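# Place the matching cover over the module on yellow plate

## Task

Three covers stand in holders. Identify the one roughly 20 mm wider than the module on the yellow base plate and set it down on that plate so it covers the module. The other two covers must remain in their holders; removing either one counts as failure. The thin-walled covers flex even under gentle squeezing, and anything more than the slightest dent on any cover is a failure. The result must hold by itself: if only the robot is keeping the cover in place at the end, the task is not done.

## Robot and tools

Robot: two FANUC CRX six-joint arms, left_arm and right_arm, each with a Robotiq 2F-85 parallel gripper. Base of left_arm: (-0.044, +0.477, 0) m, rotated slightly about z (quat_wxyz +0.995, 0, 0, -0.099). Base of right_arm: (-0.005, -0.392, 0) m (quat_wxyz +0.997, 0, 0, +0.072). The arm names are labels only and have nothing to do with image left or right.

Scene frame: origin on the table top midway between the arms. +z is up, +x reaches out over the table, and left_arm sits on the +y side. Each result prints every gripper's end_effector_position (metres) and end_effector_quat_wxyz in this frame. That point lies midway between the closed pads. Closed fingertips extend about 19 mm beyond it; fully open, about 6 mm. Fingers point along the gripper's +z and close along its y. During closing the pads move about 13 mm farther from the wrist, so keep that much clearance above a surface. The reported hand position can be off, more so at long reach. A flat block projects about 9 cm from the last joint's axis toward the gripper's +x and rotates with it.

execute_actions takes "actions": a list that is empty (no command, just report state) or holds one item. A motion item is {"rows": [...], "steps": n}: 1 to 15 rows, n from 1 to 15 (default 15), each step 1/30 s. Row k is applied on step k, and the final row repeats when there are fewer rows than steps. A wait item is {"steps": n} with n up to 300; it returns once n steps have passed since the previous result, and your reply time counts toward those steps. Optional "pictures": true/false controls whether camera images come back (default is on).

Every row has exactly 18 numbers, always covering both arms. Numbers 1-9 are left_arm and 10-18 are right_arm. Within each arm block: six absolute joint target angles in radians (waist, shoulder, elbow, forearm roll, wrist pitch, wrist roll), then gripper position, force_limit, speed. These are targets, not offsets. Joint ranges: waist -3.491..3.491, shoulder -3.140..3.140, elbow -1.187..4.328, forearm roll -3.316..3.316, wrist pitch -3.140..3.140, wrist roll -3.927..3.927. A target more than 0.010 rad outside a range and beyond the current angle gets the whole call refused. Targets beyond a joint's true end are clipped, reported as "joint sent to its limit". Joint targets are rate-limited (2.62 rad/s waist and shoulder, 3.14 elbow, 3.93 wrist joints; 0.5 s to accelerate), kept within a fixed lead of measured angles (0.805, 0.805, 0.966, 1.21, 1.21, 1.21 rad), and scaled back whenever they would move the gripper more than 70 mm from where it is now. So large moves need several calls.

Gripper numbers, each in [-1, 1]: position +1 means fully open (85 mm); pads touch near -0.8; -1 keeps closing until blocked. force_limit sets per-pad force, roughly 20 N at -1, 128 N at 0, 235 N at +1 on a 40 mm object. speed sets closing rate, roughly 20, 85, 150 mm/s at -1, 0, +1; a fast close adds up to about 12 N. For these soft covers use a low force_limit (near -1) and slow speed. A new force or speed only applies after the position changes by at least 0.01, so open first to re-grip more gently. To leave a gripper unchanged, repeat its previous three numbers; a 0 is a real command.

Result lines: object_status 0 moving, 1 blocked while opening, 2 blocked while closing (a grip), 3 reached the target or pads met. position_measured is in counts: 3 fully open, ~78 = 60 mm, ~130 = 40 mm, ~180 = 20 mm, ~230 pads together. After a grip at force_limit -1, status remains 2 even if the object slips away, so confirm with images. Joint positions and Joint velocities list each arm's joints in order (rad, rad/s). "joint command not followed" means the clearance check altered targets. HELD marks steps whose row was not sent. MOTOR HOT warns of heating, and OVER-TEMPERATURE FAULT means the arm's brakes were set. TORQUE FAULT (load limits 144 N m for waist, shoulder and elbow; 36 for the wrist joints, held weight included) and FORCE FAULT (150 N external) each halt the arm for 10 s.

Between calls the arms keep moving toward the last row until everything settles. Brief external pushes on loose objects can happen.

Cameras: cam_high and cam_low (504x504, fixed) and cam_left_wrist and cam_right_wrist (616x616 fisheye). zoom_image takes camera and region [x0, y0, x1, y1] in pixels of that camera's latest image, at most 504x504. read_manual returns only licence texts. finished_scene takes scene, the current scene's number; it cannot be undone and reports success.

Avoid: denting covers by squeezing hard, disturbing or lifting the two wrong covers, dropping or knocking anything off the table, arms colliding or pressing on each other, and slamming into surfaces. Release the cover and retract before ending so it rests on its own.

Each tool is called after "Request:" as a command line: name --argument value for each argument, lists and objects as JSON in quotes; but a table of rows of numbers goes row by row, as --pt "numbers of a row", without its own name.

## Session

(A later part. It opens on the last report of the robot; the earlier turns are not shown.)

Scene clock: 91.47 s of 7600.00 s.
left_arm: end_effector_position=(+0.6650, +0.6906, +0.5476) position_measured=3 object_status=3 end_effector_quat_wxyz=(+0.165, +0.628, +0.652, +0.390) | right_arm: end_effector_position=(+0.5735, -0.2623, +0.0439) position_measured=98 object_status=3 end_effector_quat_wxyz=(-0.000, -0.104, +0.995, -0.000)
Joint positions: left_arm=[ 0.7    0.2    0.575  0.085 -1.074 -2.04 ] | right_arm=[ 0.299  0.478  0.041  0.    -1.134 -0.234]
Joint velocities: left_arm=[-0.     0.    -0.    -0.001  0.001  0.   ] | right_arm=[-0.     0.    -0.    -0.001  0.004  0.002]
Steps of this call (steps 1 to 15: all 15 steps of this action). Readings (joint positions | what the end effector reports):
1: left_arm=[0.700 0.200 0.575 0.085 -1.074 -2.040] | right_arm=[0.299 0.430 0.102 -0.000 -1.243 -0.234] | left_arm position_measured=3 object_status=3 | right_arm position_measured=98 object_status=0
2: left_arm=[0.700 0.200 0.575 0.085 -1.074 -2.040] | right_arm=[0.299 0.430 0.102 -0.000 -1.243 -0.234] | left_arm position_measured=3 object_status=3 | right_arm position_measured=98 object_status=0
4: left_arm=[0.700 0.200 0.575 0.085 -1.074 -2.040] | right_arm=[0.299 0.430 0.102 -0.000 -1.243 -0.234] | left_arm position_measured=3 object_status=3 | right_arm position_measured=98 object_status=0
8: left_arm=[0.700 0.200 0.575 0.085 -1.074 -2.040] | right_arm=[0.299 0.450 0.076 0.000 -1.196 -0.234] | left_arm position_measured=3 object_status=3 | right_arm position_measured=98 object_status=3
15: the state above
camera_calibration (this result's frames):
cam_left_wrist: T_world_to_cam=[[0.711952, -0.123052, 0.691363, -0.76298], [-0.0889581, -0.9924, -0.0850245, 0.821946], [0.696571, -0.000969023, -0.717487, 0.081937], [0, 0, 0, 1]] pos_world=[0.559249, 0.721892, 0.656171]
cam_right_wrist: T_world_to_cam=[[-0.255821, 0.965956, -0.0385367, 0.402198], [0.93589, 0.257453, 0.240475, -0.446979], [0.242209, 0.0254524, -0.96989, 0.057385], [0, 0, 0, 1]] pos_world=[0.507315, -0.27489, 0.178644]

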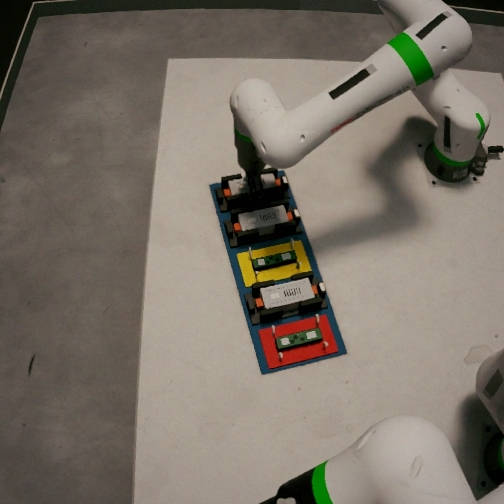

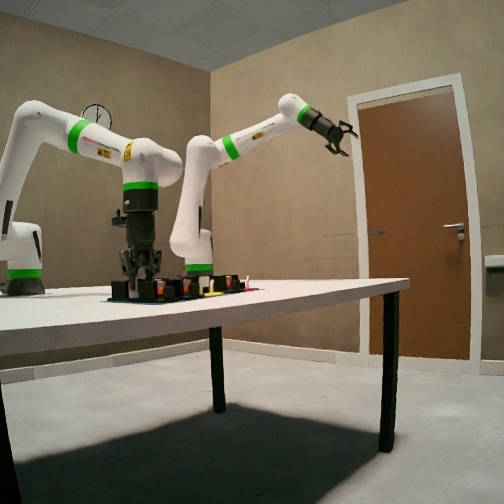

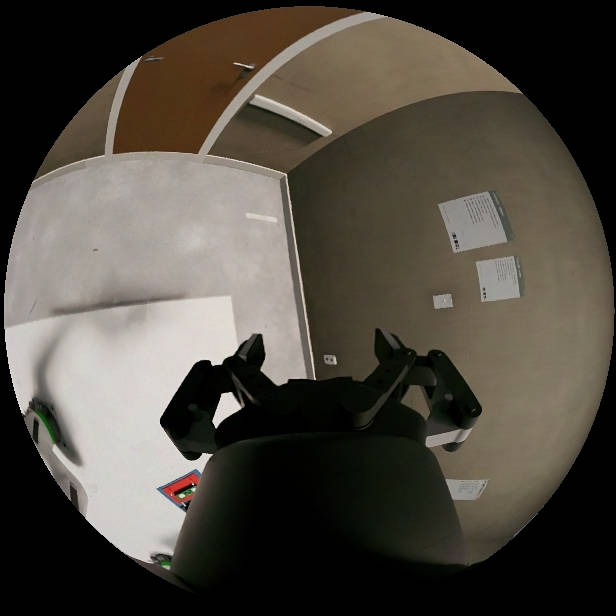

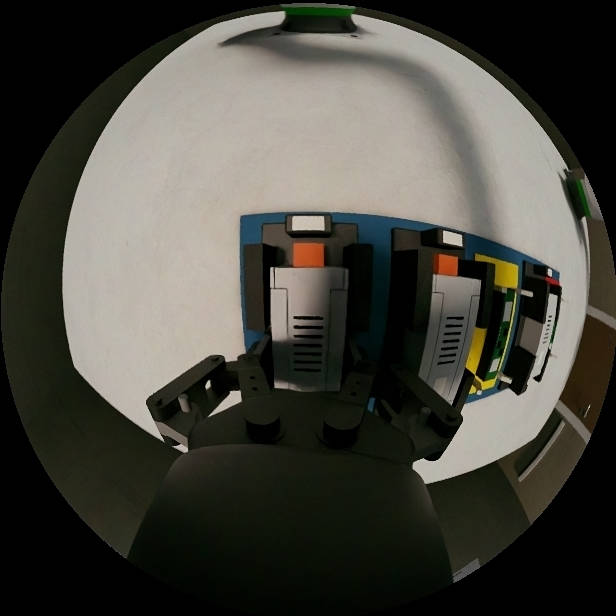

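Request:
execute_actions --actions '[{"rows":[[0.7,0.2,0.575,0.085,-1.074,-2.04,1,0,0,0.299,0.478,0.041,0,-1.134,-0.234,-1,-0.95,-1]],"steps":15}]' --pictures false

Request:
execute_actions --actions '[{"steps":30}]' --pictures false

Request:
execute_actions --actions '[{"rows":[[0.7,0.2,0.575,0.085,-1.074,-2.04,1,0,0,0.299,0.4726,0.0483,0,-1.1465,-0.234,-1,-0.95,-1],[0.7,0.2,0.575,0.085,-1.074,-2.04,1,0,0,0.299,0.4726,0.0483,0,-1.1465,-0.234,-1,-0.95,-1],[0.7,0.2,0.575,0.085,-1.074,-2.04,1,0,0,0.299,0.4726,0.0483,0,-1.1465,-0.234,-1,-0.95,-1],[0.7,0.2,0.575,0.085,-1.074,-2.04,1,0,0,0.299,0.4726,0.0483,0,-1.1465,-0.234,-1,-0.95,-1],[0.7,0.2,0.575,0.085,-1.074,-2.04,1,0,0,0.299,0.4726,0.0483,0,-1.1465,-0.234,-1,-0.95,-1],[0.7,0.2,0.575,0.085,-1.074,-2.04,1,0,0,0.299,0.463,0.060,0,-1.167,-0.234,-1,-0.95,-1]],"steps":15}]'

Request:
zoom_image --camera "cam_right_wrist" --region '[230, 250, 390, 400]'

Scene clock: 93.43 s of 7600.00 s.
left_arm: end_effector_position=(+0.6650, +0.6906, +0.5476) position_measured=3 object_status=3 end_effector_quat_wxyz=(+0.165, +0.628, +0.652, +0.390) | right_arm: end_effector_position=(+0.5735, -0.2623, +0.0439) position_measured=119 object_status=0 end_effector_quat_wxyz=(-0.000, -0.104, +0.995, +0.000)
Joint positions: left_arm=[ 0.7    0.2    0.575  0.085 -1.074 -2.04 ] | right_arm=[ 0.299  0.478  0.041 -0.    -1.134 -0.234]
Joint velocities: left_arm=[ 0.     0.     0.001 -0.001 -0.    -0.001] | right_arm=[-0. -0. -0.  0. -0. -0.]
Steps of this call (steps 1 to 15: the robot went on to your last target; steps 16 to 44: nothing new was sent; steps 45 to 59: all 15 steps of this action). Readings (joint positions | what the end effector reports):
45: left_arm=[0.700 0.200 0.575 0.085 -1.074 -2.040] | right_arm=[0.299 0.478 0.041 0.000 -1.134 -0.234] | left_arm position_measured=3 object_status=3 | right_arm position_measured=98 object_status=0
46: left_arm=[0.700 0.200 0.575 0.085 -1.074 -2.040] | right_arm=[0.299 0.478 0.041 -0.000 -1.134 -0.234] | left_arm position_measured=3 object_status=3 | right_arm position_measured=98 object_status=0
48: left_arm=[0.700 0.200 0.575 0.085 -1.074 -2.040] | right_arm=[0.299 0.478 0.041 -0.000 -1.134 -0.234] | left_arm position_measured=3 object_status=3 | right_arm position_measured=101 object_status=0
52: left_arm=[0.700 0.200 0.575 0.085 -1.074 -2.040] | right_arm=[0.299 0.478 0.041 0.000 -1.134 -0.234] | left_arm position_measured=3 object_status=3 | right_arm position_measured=107 object_status=0
59: the state above

Scene clock: 94.43 s of 7600.00 s.
left_arm: end_effector_position=(+0.6650, +0.6906, +0.5476) position_measured=3 object_status=3 end_effector_quat_wxyz=(+0.165, +0.628, +0.652, +0.390) | right_arm: end_effector_position=(+0.5735, -0.2623, +0.0439) position_measured=123 object_status=2 end_effector_quat_wxyz=(-0.000, -0.104, +0.995, -0.000)
Joint positions: left_arm=[ 0.7    0.2    0.575  0.085 -1.074 -2.04 ] | right_arm=[ 0.299  0.478  0.041 -0.    -1.134 -0.234]
Joint velocities: left_arm=[-0.001  0.     0.    -0.    -0.    -0.   ] | right_arm=[ 0.  0. -0.  0. -0. -0.]
Steps of this call (steps 1 to 15: the robot went on to your last target; steps 16 to 30: nothing new was sent). Readings (joint positions | what the end effector reports):
1: left_arm=[0.700 0.200 0.575 0.085 -1.074 -2.040] | right_arm=[0.299 0.478 0.041 -0.000 -1.134 -0.234] | left_arm position_measured=3 object_status=3 | right_arm position_measured=120 object_status=0
2: left_arm=[0.700 0.200 0.575 0.085 -1.074 -2.040] | right_arm=[0.299 0.478 0.041 -0.000 -1.134 -0.234] | left_arm position_measured=3 object_status=3 | right_arm position_measured=122 object_status=0
4: left_arm=[0.700 0.200 0.575 0.085 -1.074 -2.040] | right_arm=[0.299 0.478 0.041 -0.000 -1.134 -0.234] | left_arm position_measured=3 object_status=3 | right_arm position_measured=123 object_status=0
8: left_arm=[0.700 0.200 0.575 0.085 -1.074 -2.040] | right_arm=[0.299 0.478 0.041 -0.000 -1.134 -0.234] | left_arm position_measured=3 object_status=3 | right_arm position_measured=123 object_status=2
30: the state above
All arms were judged still, so your last target was given up. Only a new action makes them travel on or press farther. Fingers that are still opening or closing keep moving.

Scene clock: 94.93 s of 7600.00 s.
left_arm: end_effector_position=(+0.6650, +0.6906, +0.5476) position_measured=3 object_status=3 end_effector_quat_wxyz=(+0.165, +0.628, +0.652, +0.390) | right_arm: end_effector_position=(+0.5742, -0.2620, +0.0600) position_measured=124 object_status=2 end_effector_quat_wxyz=(+0.000, -0.104, +0.995, +0.000)
Joint positions: left_arm=[ 0.7    0.2    0.575  0.085 -1.074 -2.04 ] | right_arm=[ 0.299  0.463  0.06   0.    -1.167 -0.234]
Joint velocities: left_arm=[-0.002 -0.    -0.     0.001  0.    -0.   ] | right_arm=[-0.    -0.001  0.     0.    -0.     0.002]
Steps of this call (steps 1 to 15: all 15 steps of this action). Readings (joint positions | what the end effector reports):
1: left_arm=[0.700 0.200 0.575 0.085 -1.074 -2.040] | right_arm=[0.299 0.478 0.041 0.000 -1.135 -0.234] | left_arm position_measured=3 object_status=3 | right_arm position_measured=123 object_status=2
2: left_arm=[0.700 0.200 0.575 0.085 -1.074 -2.040] | right_arm=[0.299 0.476 0.044 -0.000 -1.140 -0.234] | left_arm position_measured=3 object_status=3 | right_arm position_measured=123 object_status=2
4: left_arm=[0.700 0.200 0.575 0.085 -1.074 -2.040] | right_arm=[0.299 0.473 0.048 0.000 -1.146 -0.234] | left_arm position_measured=3 object_status=3 | right_arm position_measured=123 object_status=2
8: left_arm=[0.700 0.200 0.575 0.085 -1.074 -2.040] | right_arm=[0.299 0.466 0.057 0.000 -1.162 -0.234] | left_arm position_measured=3 object_status=3 | right_arm position_measured=124 object_status=2
15: the state above
camera_calibration (this result's frames):
cam_left_wrist: T_world_to_cam=[[0.711952, -0.123052, 0.691363, -0.762981], [-0.088958, -0.9924, -0.0850245, 0.821946], [0.696571, -0.000968932, -0.717487, 0.0819368], [0, 0, 0, 1]] pos_world=[0.559249, 0.721893, 0.656171]
cam_right_wrist: T_world_to_cam=[[-0.255817, 0.965961, -0.0384331, 0.402699], [0.935656, 0.257398, 0.241444, -0.451525], [0.243118, 0.0258053, -0.969653, 0.0723984], [0, 0, 0, 1]] pos_world=[0.507888, -0.274638, 0.194696]

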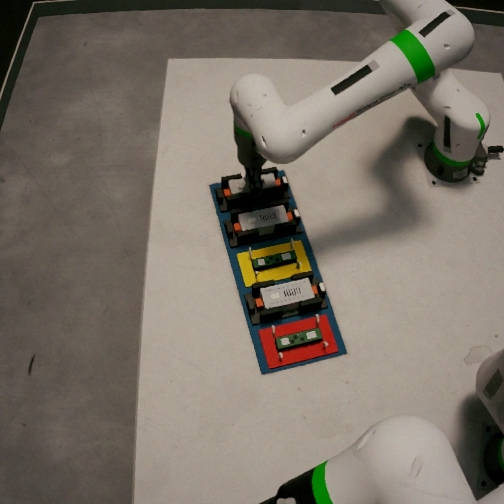

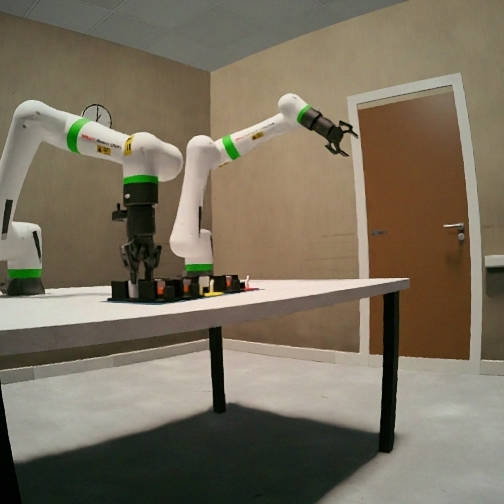

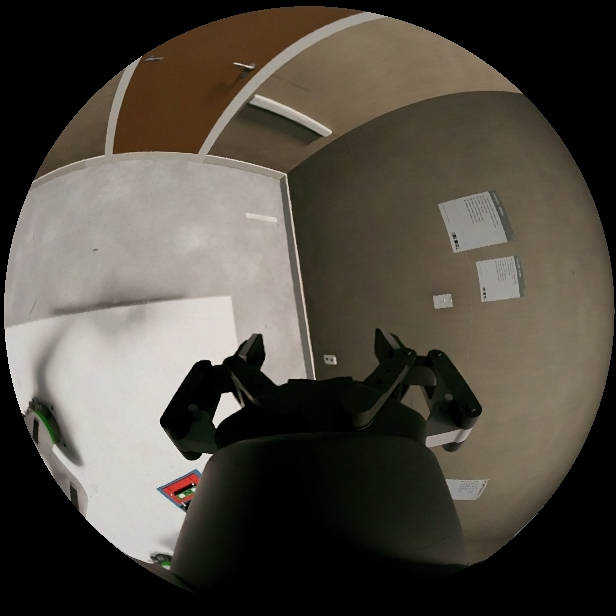

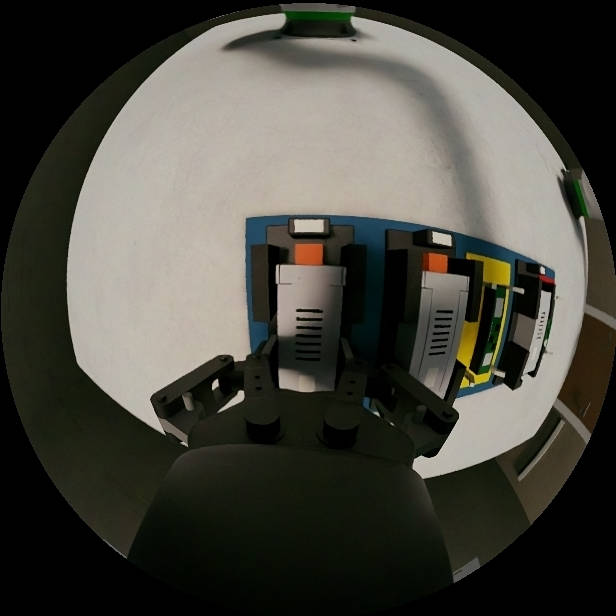

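Region (230, 250, 390, 400) of cam_right_wrist's 616x616 image, scaled by 3.150, with more detail than that image has; it fills the top 472 rows of this view, and the rest is white.

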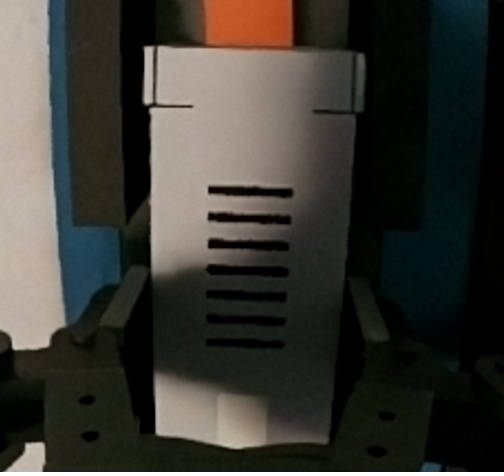

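Request:
execute_actions --actions '[{"rows":[[0.7,0.2,0.575,0.085,-1.074,-2.04,1,0,0,0.299,0.463,0.06,0,-1.167,-0.234,0.25,-1,0],[0.7,0.2,0.575,0.085,-1.074,-2.04,1,0,0,0.299,0.463,0.06,0,-1.167,-0.234,0.25,-1,0],[0.7,0.2,0.575,0.085,-1.074,-2.04,1,0,0,0.299,0.463,0.06,0,-1.167,-0.234,0.25,-1,0],[0.7,0.2,0.575,0.085,-1.074,-2.04,1,0,0,0.299,0.463,0.06,0,-1.167,-0.234,0.25,-1,0],[0.7,0.2,0.575,0.085,-1.074,-2.04,1,0,0,0.299,0.463,0.06,0,-1.167,-0.234,0.25,-1,0],[0.7,0.2,0.575,0.085,-1.074,-2.04,1,0,0,0.299,0.484,0.034,0,-1.121,-0.234,0.25,-1,0]],"steps":15}]'

Request:
zoom_image --camera "cam_right_wrist" --region '[230, 200, 390, 400]'

Scene clock: 97.57 s of 7600.00 s.
left_arm: end_effector_position=(+0.6650, +0.6906, +0.5476) position_measured=3 object_status=3 end_effector_quat_wxyz=(+0.165, +0.628, +0.652, +0.390) | right_arm: end_effector_position=(+0.5733, -0.2624, +0.0377) position_measured=98 object_status=0 end_effector_quat_wxyz=(-0.000, -0.104, +0.995, +0.000)
Joint positions: left_arm=[ 0.7    0.2    0.575  0.085 -1.074 -2.04 ] | right_arm=[ 0.299  0.484  0.034 -0.    -1.121 -0.234]
Joint velocities: left_arm=[-0.001  0.001 -0.    -0.001 -0.001 -0.   ] | right_arm=[-0.001 -0.    -0.002  0.002  0.     0.   ]
Steps of this call (steps 1 to 15: the robot went on to your last target; steps 16 to 64: nothing new was sent; steps 65 to 79: all 15 steps of this action). Readings (joint positions | what the end effector reports):
65: left_arm=[0.700 0.200 0.575 0.085 -1.074 -2.040] | right_arm=[0.299 0.463 0.060 -0.000 -1.167 -0.234] | left_arm position_measured=3 object_status=3 | right_arm position_measured=124 object_status=0
66: left_arm=[0.700 0.200 0.575 0.085 -1.074 -2.040] | right_arm=[0.299 0.463 0.060 -0.000 -1.167 -0.234] | left_arm position_measured=3 object_status=3 | right_arm position_measured=122 object_status=0
68: left_arm=[0.700 0.200 0.575 0.085 -1.074 -2.040] | right_arm=[0.299 0.463 0.060 -0.000 -1.167 -0.234] | left_arm position_measured=3 object_status=3 | right_arm position_measured=112 object_status=0
72: left_arm=[0.700 0.200 0.575 0.085 -1.074 -2.040] | right_arm=[0.299 0.472 0.048 -0.000 -1.144 -0.234] | left_arm position_measured=3 object_status=3 | right_arm position_measured=99 object_status=0
79: the state above
camera_calibration (this result's frames):
cam_left_wrist: T_world_to_cam=[[0.711952, -0.123052, 0.691363, -0.76298], [-0.088958, -0.9924, -0.0850245, 0.821946], [0.696571, -0.000968925, -0.717487, 0.081937], [0, 0, 0, 1]] pos_world=[0.559249, 0.721893, 0.656171]
cam_right_wrist: T_world_to_cam=[[-0.255734, 0.965987, -0.0383301, 0.401896], [0.935902, 0.257315, 0.240576, -0.445309], [0.242256, 0.0256503, -0.969873, 0.051501], [0, 0, 0, 1]] pos_world=[0.507068, -0.274963, 0.172485]

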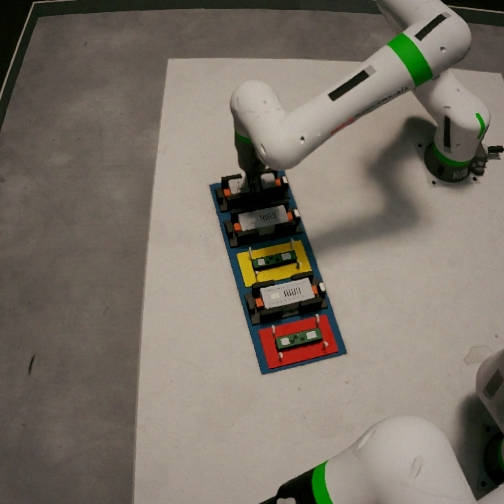

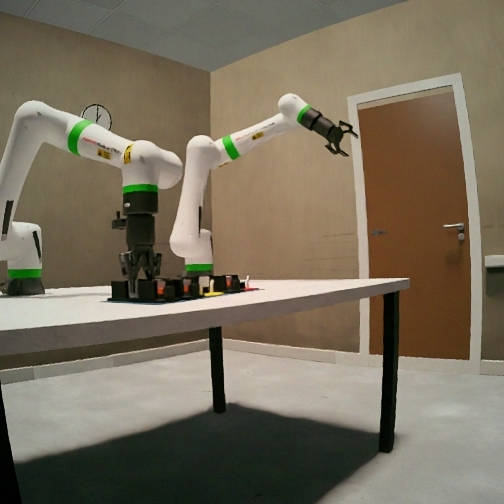

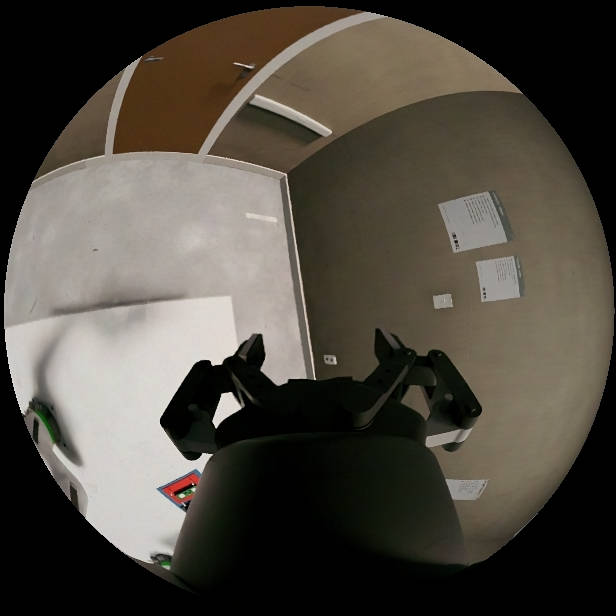

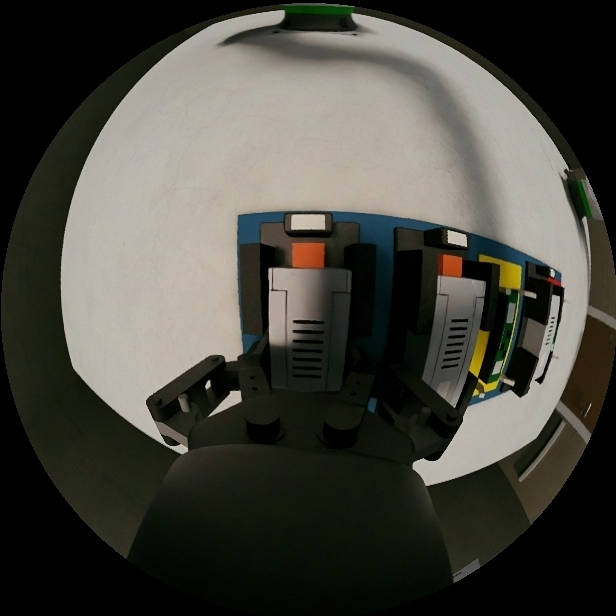

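Region (230, 200, 390, 400) of cam_right_wrist's 616x616 image, scaled by 2.520, with more detail than that image has; it fills the left 403 columns of this view, and the rest is white.

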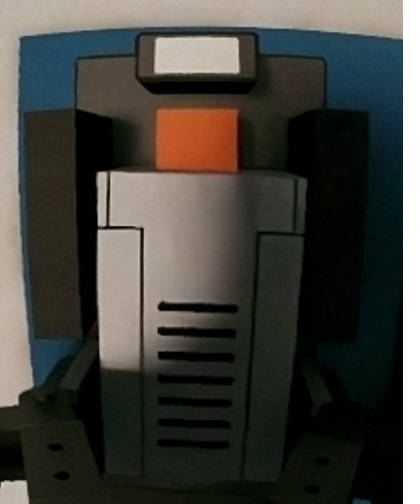

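Request:
execute_actions --actions '[{"rows":[[0.7,0.2,0.575,0.085,-1.074,-2.04,1,0,0,0.299,0.484,0.034,0,-1.121,-0.234,-1,-0.87,-1]],"steps":15}]' --pictures false

Request:
execute_actions --actions '[{"steps":15}]' --pictures false

Request:
execute_actions --actions '[{"rows":[[0.7,0.2,0.575,0.085,-1.074,-2.04,1,0,0,0.299,0.481,0.038,0,-1.128,-0.234,-1,-0.87,-1],[0.7,0.2,0.575,0.085,-1.074,-2.04,1,0,0,0.299,0.481,0.038,0,-1.128,-0.234,-1,-0.87,-1],[0.7,0.2,0.575,0.085,-1.074,-2.04,1,0,0,0.299,0.481,0.038,0,-1.128,-0.234,-1,-0.87,-1],[0.7,0.2,0.575,0.085,-1.074,-2.04,1,0,0,0.299,0.478,0.041,0,-1.134,-0.234,-1,-0.87,-1],[0.7,0.2,0.575,0.085,-1.074,-2.04,1,0,0,0.299,0.478,0.041,0,-1.134,-0.234,-1,-0.87,-1],[0.7,0.2,0.575,0.085,-1.074,-2.04,1,0,0,0.299,0.478,0.041,0,-1.134,-0.234,-1,-0.87,-1],[0.7,0.2,0.575,0.085,-1.074,-2.04,1,0,0,0.299,0.475,0.045,0,-1.141,-0.234,-1,-0.87,-1],[0.7,0.2,0.575,0.085,-1.074,-2.04,1,0,0,0.299,0.475,0.045,0,-1.141,-0.234,-1,-0.87,-1],[0.7,0.2,0.575,0.085,-1.074,-2.04,1,0,0,0.299,0.475,0.045,0,-1.141,-0.234,-1,-0.87,-1],[0.7,0.2,0.575,0.085,-1.074,-2.04,1,0,0,0.299,0.4726,0.0483,0,-1.1465,-0.234,-1,-0.87,-1]],"steps":15}]'

Request:
zoom_image --camera "cam_right_wrist" --region '[230, 200, 390, 400]'

Scene clock: 102.50 s of 7600.00 s.
left_arm: end_effector_position=(+0.6650, +0.6906, +0.5476) position_measured=3 object_status=3 end_effector_quat_wxyz=(+0.165, +0.628, +0.652, +0.390) | right_arm: end_effector_position=(+0.5733, -0.2624, +0.0377) position_measured=119 object_status=0 end_effector_quat_wxyz=(-0.000, -0.104, +0.995, -0.000)
Joint positions: left_arm=[ 0.7    0.2    0.575  0.085 -1.074 -2.04 ] | right_arm=[ 0.299  0.484  0.034  0.    -1.121 -0.234]
Joint velocities: left_arm=[-0.     0.     0.     0.    -0.001 -0.   ] | right_arm=[ 0.     0.    -0.     0.001 -0.     0.002]
Steps of this call (steps 1 to 15: the robot went on to your last target; steps 16 to 90: nothing new was sent; then 1.43 s passed at rest; steps 91 to 105: all 15 steps of this action). Readings (joint positions | what the end effector reports):
91: left_arm=[0.700 0.200 0.575 0.085 -1.074 -2.040] | right_arm=[0.299 0.484 0.034 0.000 -1.121 -0.234] | left_arm position_measured=3 object_status=3 | right_arm position_measured=98 object_status=0
92: left_arm=[0.700 0.200 0.575 0.085 -1.074 -2.040] | right_arm=[0.299 0.484 0.034 0.000 -1.121 -0.234] | left_arm position_measured=3 object_status=3 | right_arm position_measured=98 object_status=0
94: left_arm=[0.700 0.200 0.575 0.085 -1.074 -2.040] | right_arm=[0.299 0.484 0.034 0.000 -1.121 -0.234] | left_arm position_measured=3 object_status=3 | right_arm position_measured=101 object_status=0
98: left_arm=[0.700 0.200 0.575 0.085 -1.074 -2.040] | right_arm=[0.299 0.484 0.034 0.000 -1.121 -0.234] | left_arm position_measured=3 object_status=3 | right_arm position_measured=107 object_status=0
105: the state above

Scene clock: 103.00 s of 7600.00 s.
left_arm: end_effector_position=(+0.6650, +0.6906, +0.5476) position_measured=3 object_status=3 end_effector_quat_wxyz=(+0.165, +0.628, +0.652, +0.390) | right_arm: end_effector_position=(+0.5733, -0.2624, +0.0377) position_measured=127 object_status=2 end_effector_quat_wxyz=(-0.000, -0.104, +0.995, -0.000)
Joint positions: left_arm=[ 0.7    0.2    0.575  0.085 -1.074 -2.04 ] | right_arm=[ 0.299  0.484  0.034  0.    -1.121 -0.234]
Joint velocities: left_arm=[ 0.     0.    -0.     0.001  0.002 -0.   ] | right_arm=[ 0. -0.  0. -0. -0.  0.]
Steps of this call (steps 1 to 15: the robot went on to your last target). Readings (joint positions | what the end effector reports):
1: left_arm=[0.700 0.200 0.575 0.085 -1.074 -2.040] | right_arm=[0.299 0.484 0.034 0.000 -1.121 -0.234] | left_arm position_measured=3 object_status=3 | right_arm position_measured=121 object_status=0
2: left_arm=[0.700 0.200 0.575 0.085 -1.074 -2.040] | right_arm=[0.299 0.484 0.034 0.000 -1.121 -0.234] | left_arm position_measured=3 object_status=3 | right_arm position_measured=122 object_status=0
4: left_arm=[0.700 0.200 0.575 0.085 -1.074 -2.040] | right_arm=[0.299 0.484 0.034 0.000 -1.121 -0.234] | left_arm position_measured=3 object_status=3 | right_arm position_measured=125 object_status=0
8: left_arm=[0.700 0.200 0.575 0.085 -1.074 -2.040] | right_arm=[0.299 0.484 0.034 0.000 -1.121 -0.234] | left_arm position_measured=3 object_status=3 | right_arm position_measured=127 object_status=0
15: the state above
All arms were judged still, so your last target was given up. Only a new action makes them travel on or press farther. Fingers that are still opening or closing keep moving.

Scene clock: 103.50 s of 7600.00 s.
left_arm: end_effector_position=(+0.6650, +0.6906, +0.5476) position_measured=3 object_status=3 end_effector_quat_wxyz=(+0.165, +0.628, +0.652, +0.390) | right_arm: end_effector_position=(+0.5738, -0.2622, +0.0498) position_measured=127 object_status=2 end_effector_quat_wxyz=(-0.000, -0.104, +0.995, -0.000)
Joint positions: left_arm=[ 0.7    0.2    0.575  0.085 -1.074 -2.04 ] | right_arm=[ 0.299  0.473  0.048  0.    -1.146 -0.234]
Joint velocities: left_arm=[-0.     0.     0.001 -0.001 -0.     0.   ] | right_arm=[-0.    -0.     0.001  0.001 -0.002  0.002]
Steps of this call (steps 1 to 15: all 15 steps of this action). Readings (joint positions | what the end effector reports):
1: left_arm=[0.700 0.200 0.575 0.085 -1.074 -2.040] | right_arm=[0.299 0.484 0.034 0.000 -1.121 -0.234] | left_arm position_measured=3 object_status=3 | right_arm position_measured=127 object_status=2
2: left_arm=[0.700 0.200 0.575 0.085 -1.074 -2.040] | right_arm=[0.299 0.483 0.035 0.000 -1.124 -0.234] | left_arm position_measured=3 object_status=3 | right_arm position_measured=127 object_status=2
4: left_arm=[0.700 0.200 0.575 0.085 -1.074 -2.040] | right_arm=[0.299 0.481 0.038 0.000 -1.128 -0.234] | left_arm position_measured=3 object_status=3 | right_arm position_measured=127 object_status=2
8: left_arm=[0.700 0.200 0.575 0.085 -1.074 -2.040] | right_arm=[0.299 0.477 0.043 0.000 -1.138 -0.234] | left_arm position_measured=3 object_status=3 | right_arm position_measured=127 object_status=2
15: the state above
camera_calibration (this result's frames):
cam_left_wrist: T_world_to_cam=[[0.711952, -0.123052, 0.691363, -0.76298], [-0.0889581, -0.9924, -0.0850243, 0.821946], [0.696571, -0.000969127, -0.717487, 0.0819371], [0, 0, 0, 1]] pos_world=[0.559249, 0.721892, 0.656171]
cam_right_wrist: T_world_to_cam=[[-0.255788, 0.965966, -0.0384948, 0.402362], [0.93585, 0.257405, 0.240679, -0.448716], [0.242397, 0.0255376, -0.969841, 0.0629605], [0, 0, 0, 1]] pos_world=[0.507589, -0.274774, 0.184547]

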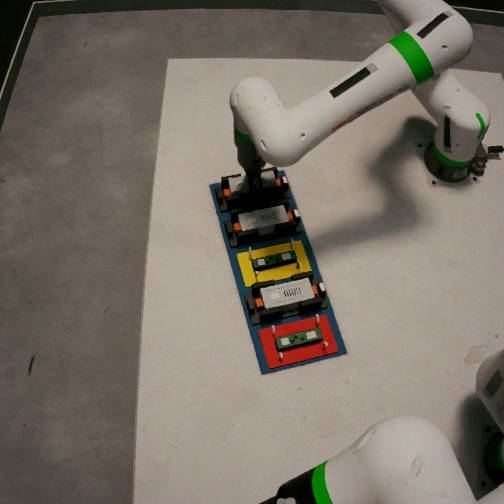

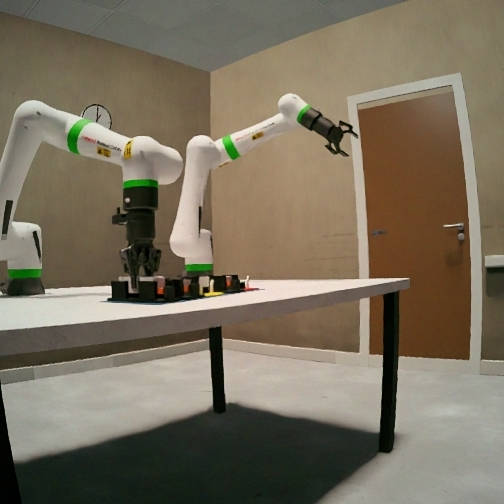

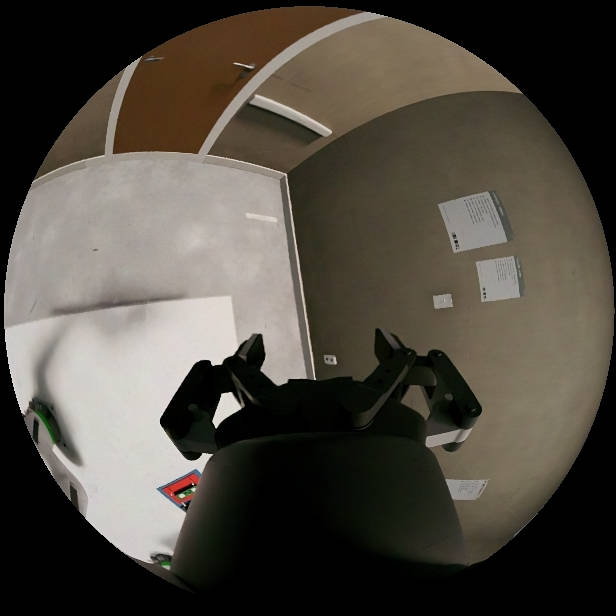

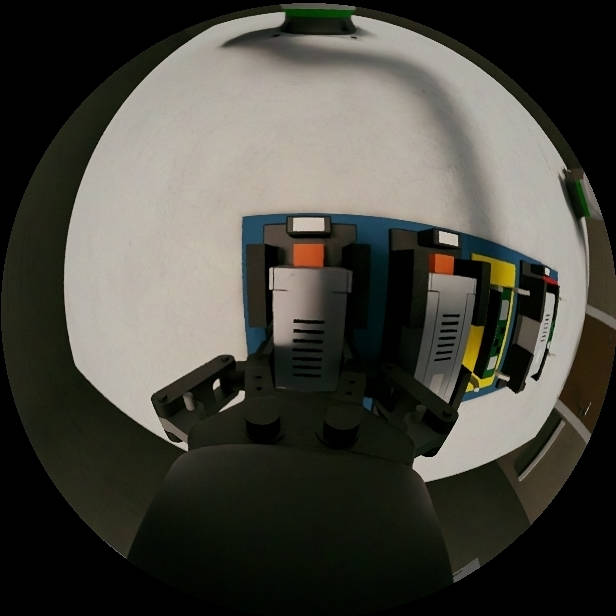

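Region (230, 200, 390, 400) of cam_right_wrist's 616x616 image, scaled by 2.520, with more detail than that image has; it fills the left 403 columns of this view, and the rest is white.

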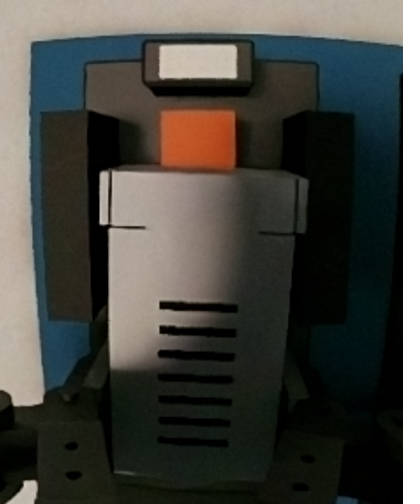

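Request:
execute_actions --actions '[{"rows":[[0.7,0.2,0.575,0.085,-1.074,-2.04,1,0,0,0.299,0.468,0.054,0,-1.157,-0.234,-1,-0.87,-1],[0.7,0.2,0.575,0.085,-1.074,-2.04,1,0,0,0.299,0.468,0.054,0,-1.157,-0.234,-1,-0.87,-1],[0.7,0.2,0.575,0.085,-1.074,-2.04,1,0,0,0.299,0.463,0.06,0,-1.167,-0.234,-1,-0.87,-1],[0.7,0.2,0.575,0.085,-1.074,-2.04,1,0,0,0.299,0.463,0.06,0,-1.167,-0.234,-1,-0.87,-1],[0.7,0.2,0.575,0.085,-1.074,-2.04,1,0,0,0.299,0.4585,0.066,0,-1.178,-0.234,-1,-0.87,-1],[0.7,0.2,0.575,0.085,-1.074,-2.04,1,0,0,0.299,0.4585,0.066,0,-1.178,-0.234,-1,-0.87,-1],[0.7,0.2,0.575,0.085,-1.074,-2.04,1,0,0,0.299,0.454,0.072,0,-1.188,-0.234,-1,-0.87,-1],[0.7,0.2,0.575,0.085,-1.074,-2.04,1,0,0,0.299,0.454,0.072,0,-1.188,-0.234,-1,-0.87,-1],[0.7,0.2,0.575,0.085,-1.074,-2.04,1,0,0,0.299,0.445,0.084,0,-1.209,-0.234,-1,-0.87,-1],[0.7,0.2,0.575,0.085,-1.074,-2.04,1,0,0,0.299,0.445,0.084,0,-1.209,-0.234,-1,-0.87,-1],[0.7,0.2,0.575,0.085,-1.074,-2.04,1,0,0,0.299,0.436,0.0957,0,-1.2304,-0.234,-1,-0.87,-1]],"steps":15}]'

Scene clock: 105.80 s of 7600.00 s.
left_arm: end_effector_position=(+0.6650, +0.6906, +0.5476) position_measured=3 object_status=3 end_effector_quat_wxyz=(+0.165, +0.628, +0.652, +0.390) | right_arm: end_effector_position=(+0.5739, -0.2622, +0.0898) position_measured=127 object_status=2 end_effector_quat_wxyz=(+0.000, -0.104, +0.995, +0.000)
Joint positions: left_arm=[ 0.7    0.2    0.575  0.085 -1.074 -2.04 ] | right_arm=[ 0.299  0.436  0.095  0.    -1.23  -0.234]
Joint velocities: left_arm=[ 0.     0.001  0.001 -0.     0.001 -0.001] | right_arm=[ 0.    -0.     0.006  0.    -0.022 -0.001]
Steps of this call (steps 1 to 15: the robot went on to your last target; steps 16 to 54: nothing new was sent; steps 55 to 69: all 15 steps of this action). Readings (joint positions | what the end effector reports):
55: left_arm=[0.700 0.200 0.575 0.085 -1.074 -2.040] | right_arm=[0.299 0.472 0.049 -0.000 -1.147 -0.234] | left_arm position_measured=3 object_status=3 | right_arm position_measured=127 object_status=2
56: left_arm=[0.700 0.200 0.575 0.085 -1.074 -2.040] | right_arm=[0.299 0.471 0.051 -0.000 -1.152 -0.234] | left_arm position_measured=3 object_status=3 | right_arm position_measured=127 object_status=2
58: left_arm=[0.700 0.200 0.575 0.085 -1.074 -2.040] | right_arm=[0.299 0.466 0.056 -0.000 -1.161 -0.234] | left_arm position_measured=3 object_status=3 | right_arm position_measured=127 object_status=2
62: left_arm=[0.700 0.200 0.575 0.085 -1.074 -2.040] | right_arm=[0.299 0.457 0.068 -0.000 -1.182 -0.234] | left_arm position_measured=3 object_status=3 | right_arm position_measured=127 object_status=2
69: the state above
camera_calibration (this result's frames):
cam_left_wrist: T_world_to_cam=[[0.711952, -0.123052, 0.691363, -0.76298], [-0.0889581, -0.9924, -0.0850246, 0.821946], [0.696571, -0.000968953, -0.717487, 0.0819369], [0, 0, 0, 1]] pos_world=[0.559249, 0.721893, 0.656171]
cam_right_wrist: T_world_to_cam=[[-0.255781, 0.96597, -0.0384425, 0.403889], [0.935739, 0.257373, 0.241148, -0.458405], [0.242836, 0.0257088, -0.969727, 0.101488], [0, 0, 0, 1]] pos_world=[0.507609, -0.274773, 0.224485]

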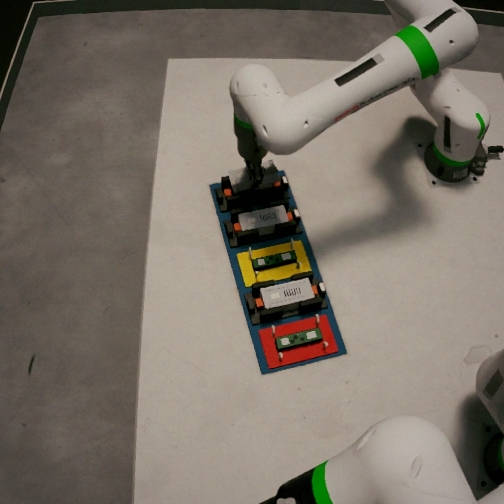

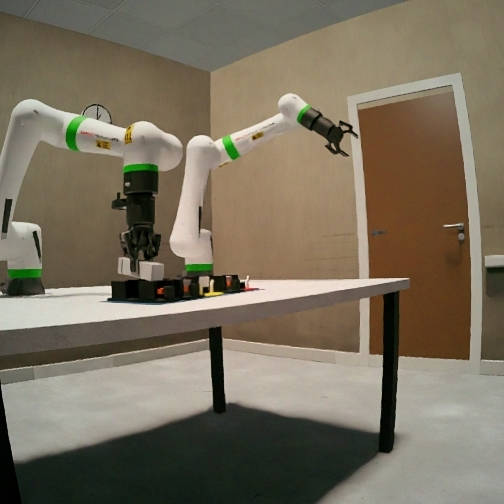

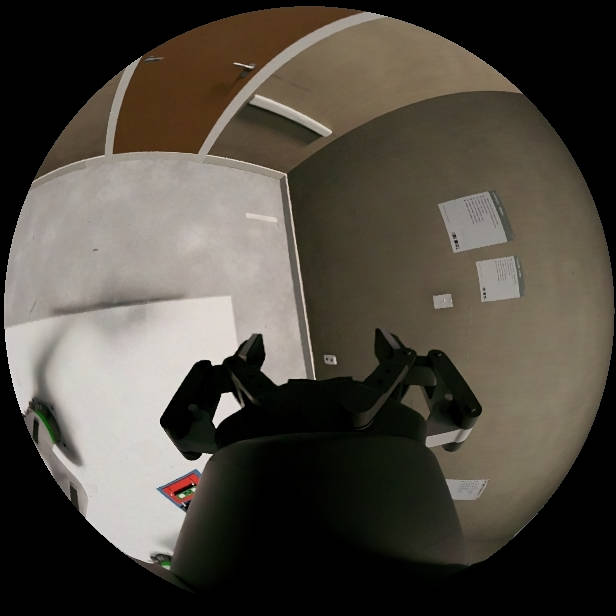

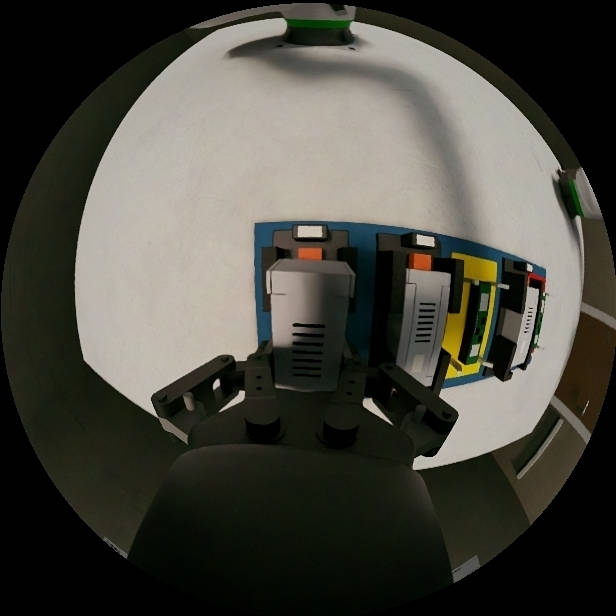

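Request:
execute_actions --actions '[{"rows":[[0.7,0.2,0.575,0.085,-1.074,-2.04,1,0,0,0.299,0.422,0.12,0,-1.269,-0.234,-1,-0.87,-1],[0.7,0.2,0.575,0.085,-1.074,-2.04,1,0,0,0.299,0.422,0.12,0,-1.269,-0.234,-1,-0.87,-1],[0.7,0.2,0.575,0.085,-1.074,-2.04,1,0,0,0.299,0.422,0.12,0,-1.269,-0.234,-1,-0.87,-1],[0.7,0.2,0.575,0.085,-1.074,-2.04,1,0,0,0.299,0.407,0.152,0,-1.316,-0.234,-1,-0.87,-1]],"steps":15}]'

Request:
zoom_image --camera "cam_low" --region '[90, 210, 240, 310]'

Scene clock: 107.30 s of 7600.00 s.
left_arm: end_effector_position=(+0.6650, +0.6906, +0.5476) position_measured=3 object_status=3 end_effector_quat_wxyz=(+0.165, +0.628, +0.652, +0.390) | right_arm: end_effector_position=(+0.5736, -0.2622, +0.1299) position_measured=127 object_status=2 end_effector_quat_wxyz=(-0.000, -0.104, +0.995, -0.000)
Joint positions: left_arm=[ 0.7    0.2    0.575  0.085 -1.074 -2.04 ] | right_arm=[ 0.299  0.407  0.152 -0.    -1.316 -0.234]
Joint velocities: left_arm=[-0.    -0.    -0.001  0.001 -0.001 -0.001] | right_arm=[ 0.001  0.     0.001 -0.     0.    -0.   ]
Steps of this call (steps 1 to 15: the robot went on to your last target; steps 16 to 30: nothing new was sent; steps 31 to 45: all 15 steps of this action). Readings (joint positions | what the end effector reports):
31: left_arm=[0.700 0.200 0.575 0.085 -1.074 -2.040] | right_arm=[0.299 0.436 0.096 -0.000 -1.231 -0.234] | left_arm position_measured=3 object_status=3 | right_arm position_measured=127 object_status=2
32: left_arm=[0.700 0.200 0.575 0.085 -1.074 -2.040] | right_arm=[0.299 0.434 0.101 -0.000 -1.239 -0.234] | left_arm position_measured=3 object_status=3 | right_arm position_measured=127 object_status=2
34: left_arm=[0.700 0.200 0.575 0.085 -1.074 -2.040] | right_arm=[0.299 0.424 0.117 -0.000 -1.264 -0.234] | left_arm position_measured=3 object_status=3 | right_arm position_measured=127 object_status=2
38: left_arm=[0.700 0.200 0.575 0.085 -1.074 -2.040] | right_arm=[0.299 0.407 0.151 -0.000 -1.314 -0.234] | left_arm position_measured=3 object_status=3 | right_arm position_measured=127 object_status=2
45: the state above
camera_calibration (this result's frames):
cam_left_wrist: T_world_to_cam=[[0.711952, -0.123052, 0.691363, -0.76298], [-0.088958, -0.9924, -0.0850246, 0.821946], [0.696571, -0.00096887, -0.717487, 0.081937], [0, 0, 0, 1]] pos_world=[0.559249, 0.721893, 0.656171]
cam_right_wrist: T_world_to_cam=[[-0.255774, 0.965972, -0.0384534, 0.405451], [0.935857, 0.257381, 0.240678, -0.467867], [0.242385, 0.0255722, -0.969843, 0.140756], [0, 0, 0, 1]] pos_world=[0.507444, -0.274833, 0.264708]

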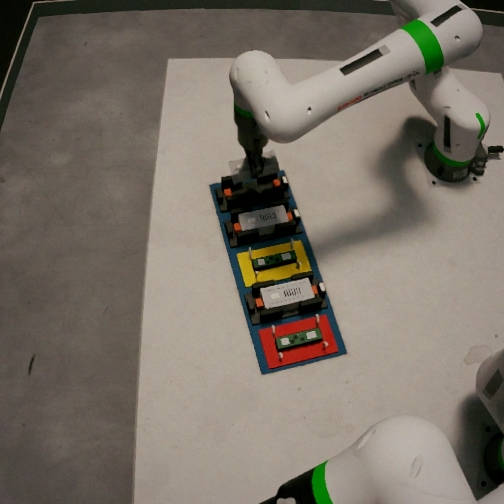

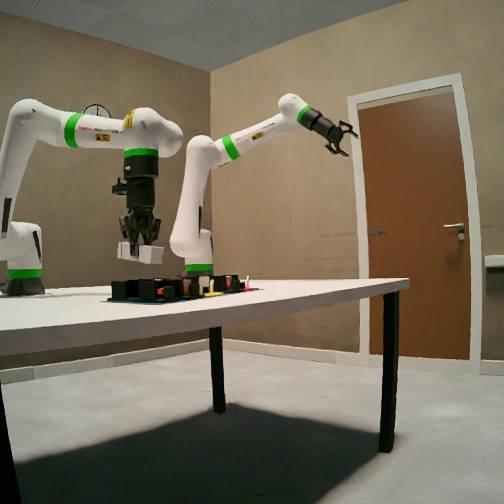

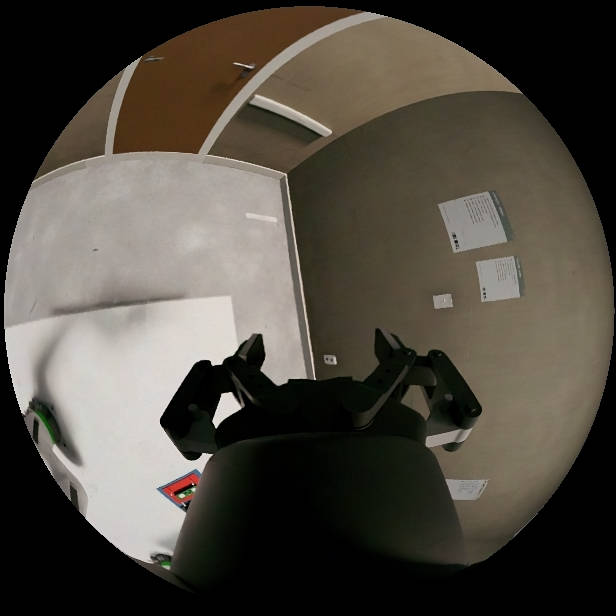

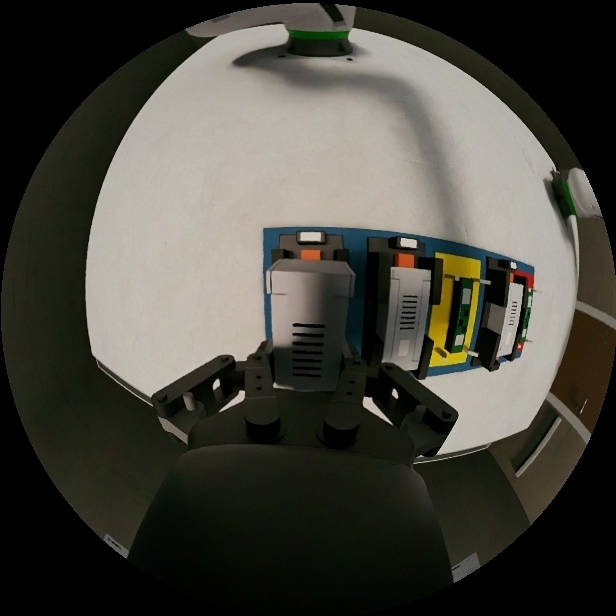

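Region (90, 210, 240, 310) of cam_low's 504x504 image, scaled by 3.360, with more detail than that image has.

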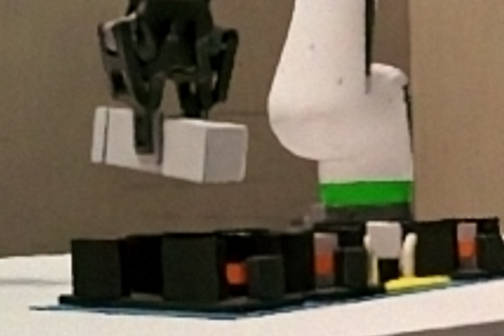

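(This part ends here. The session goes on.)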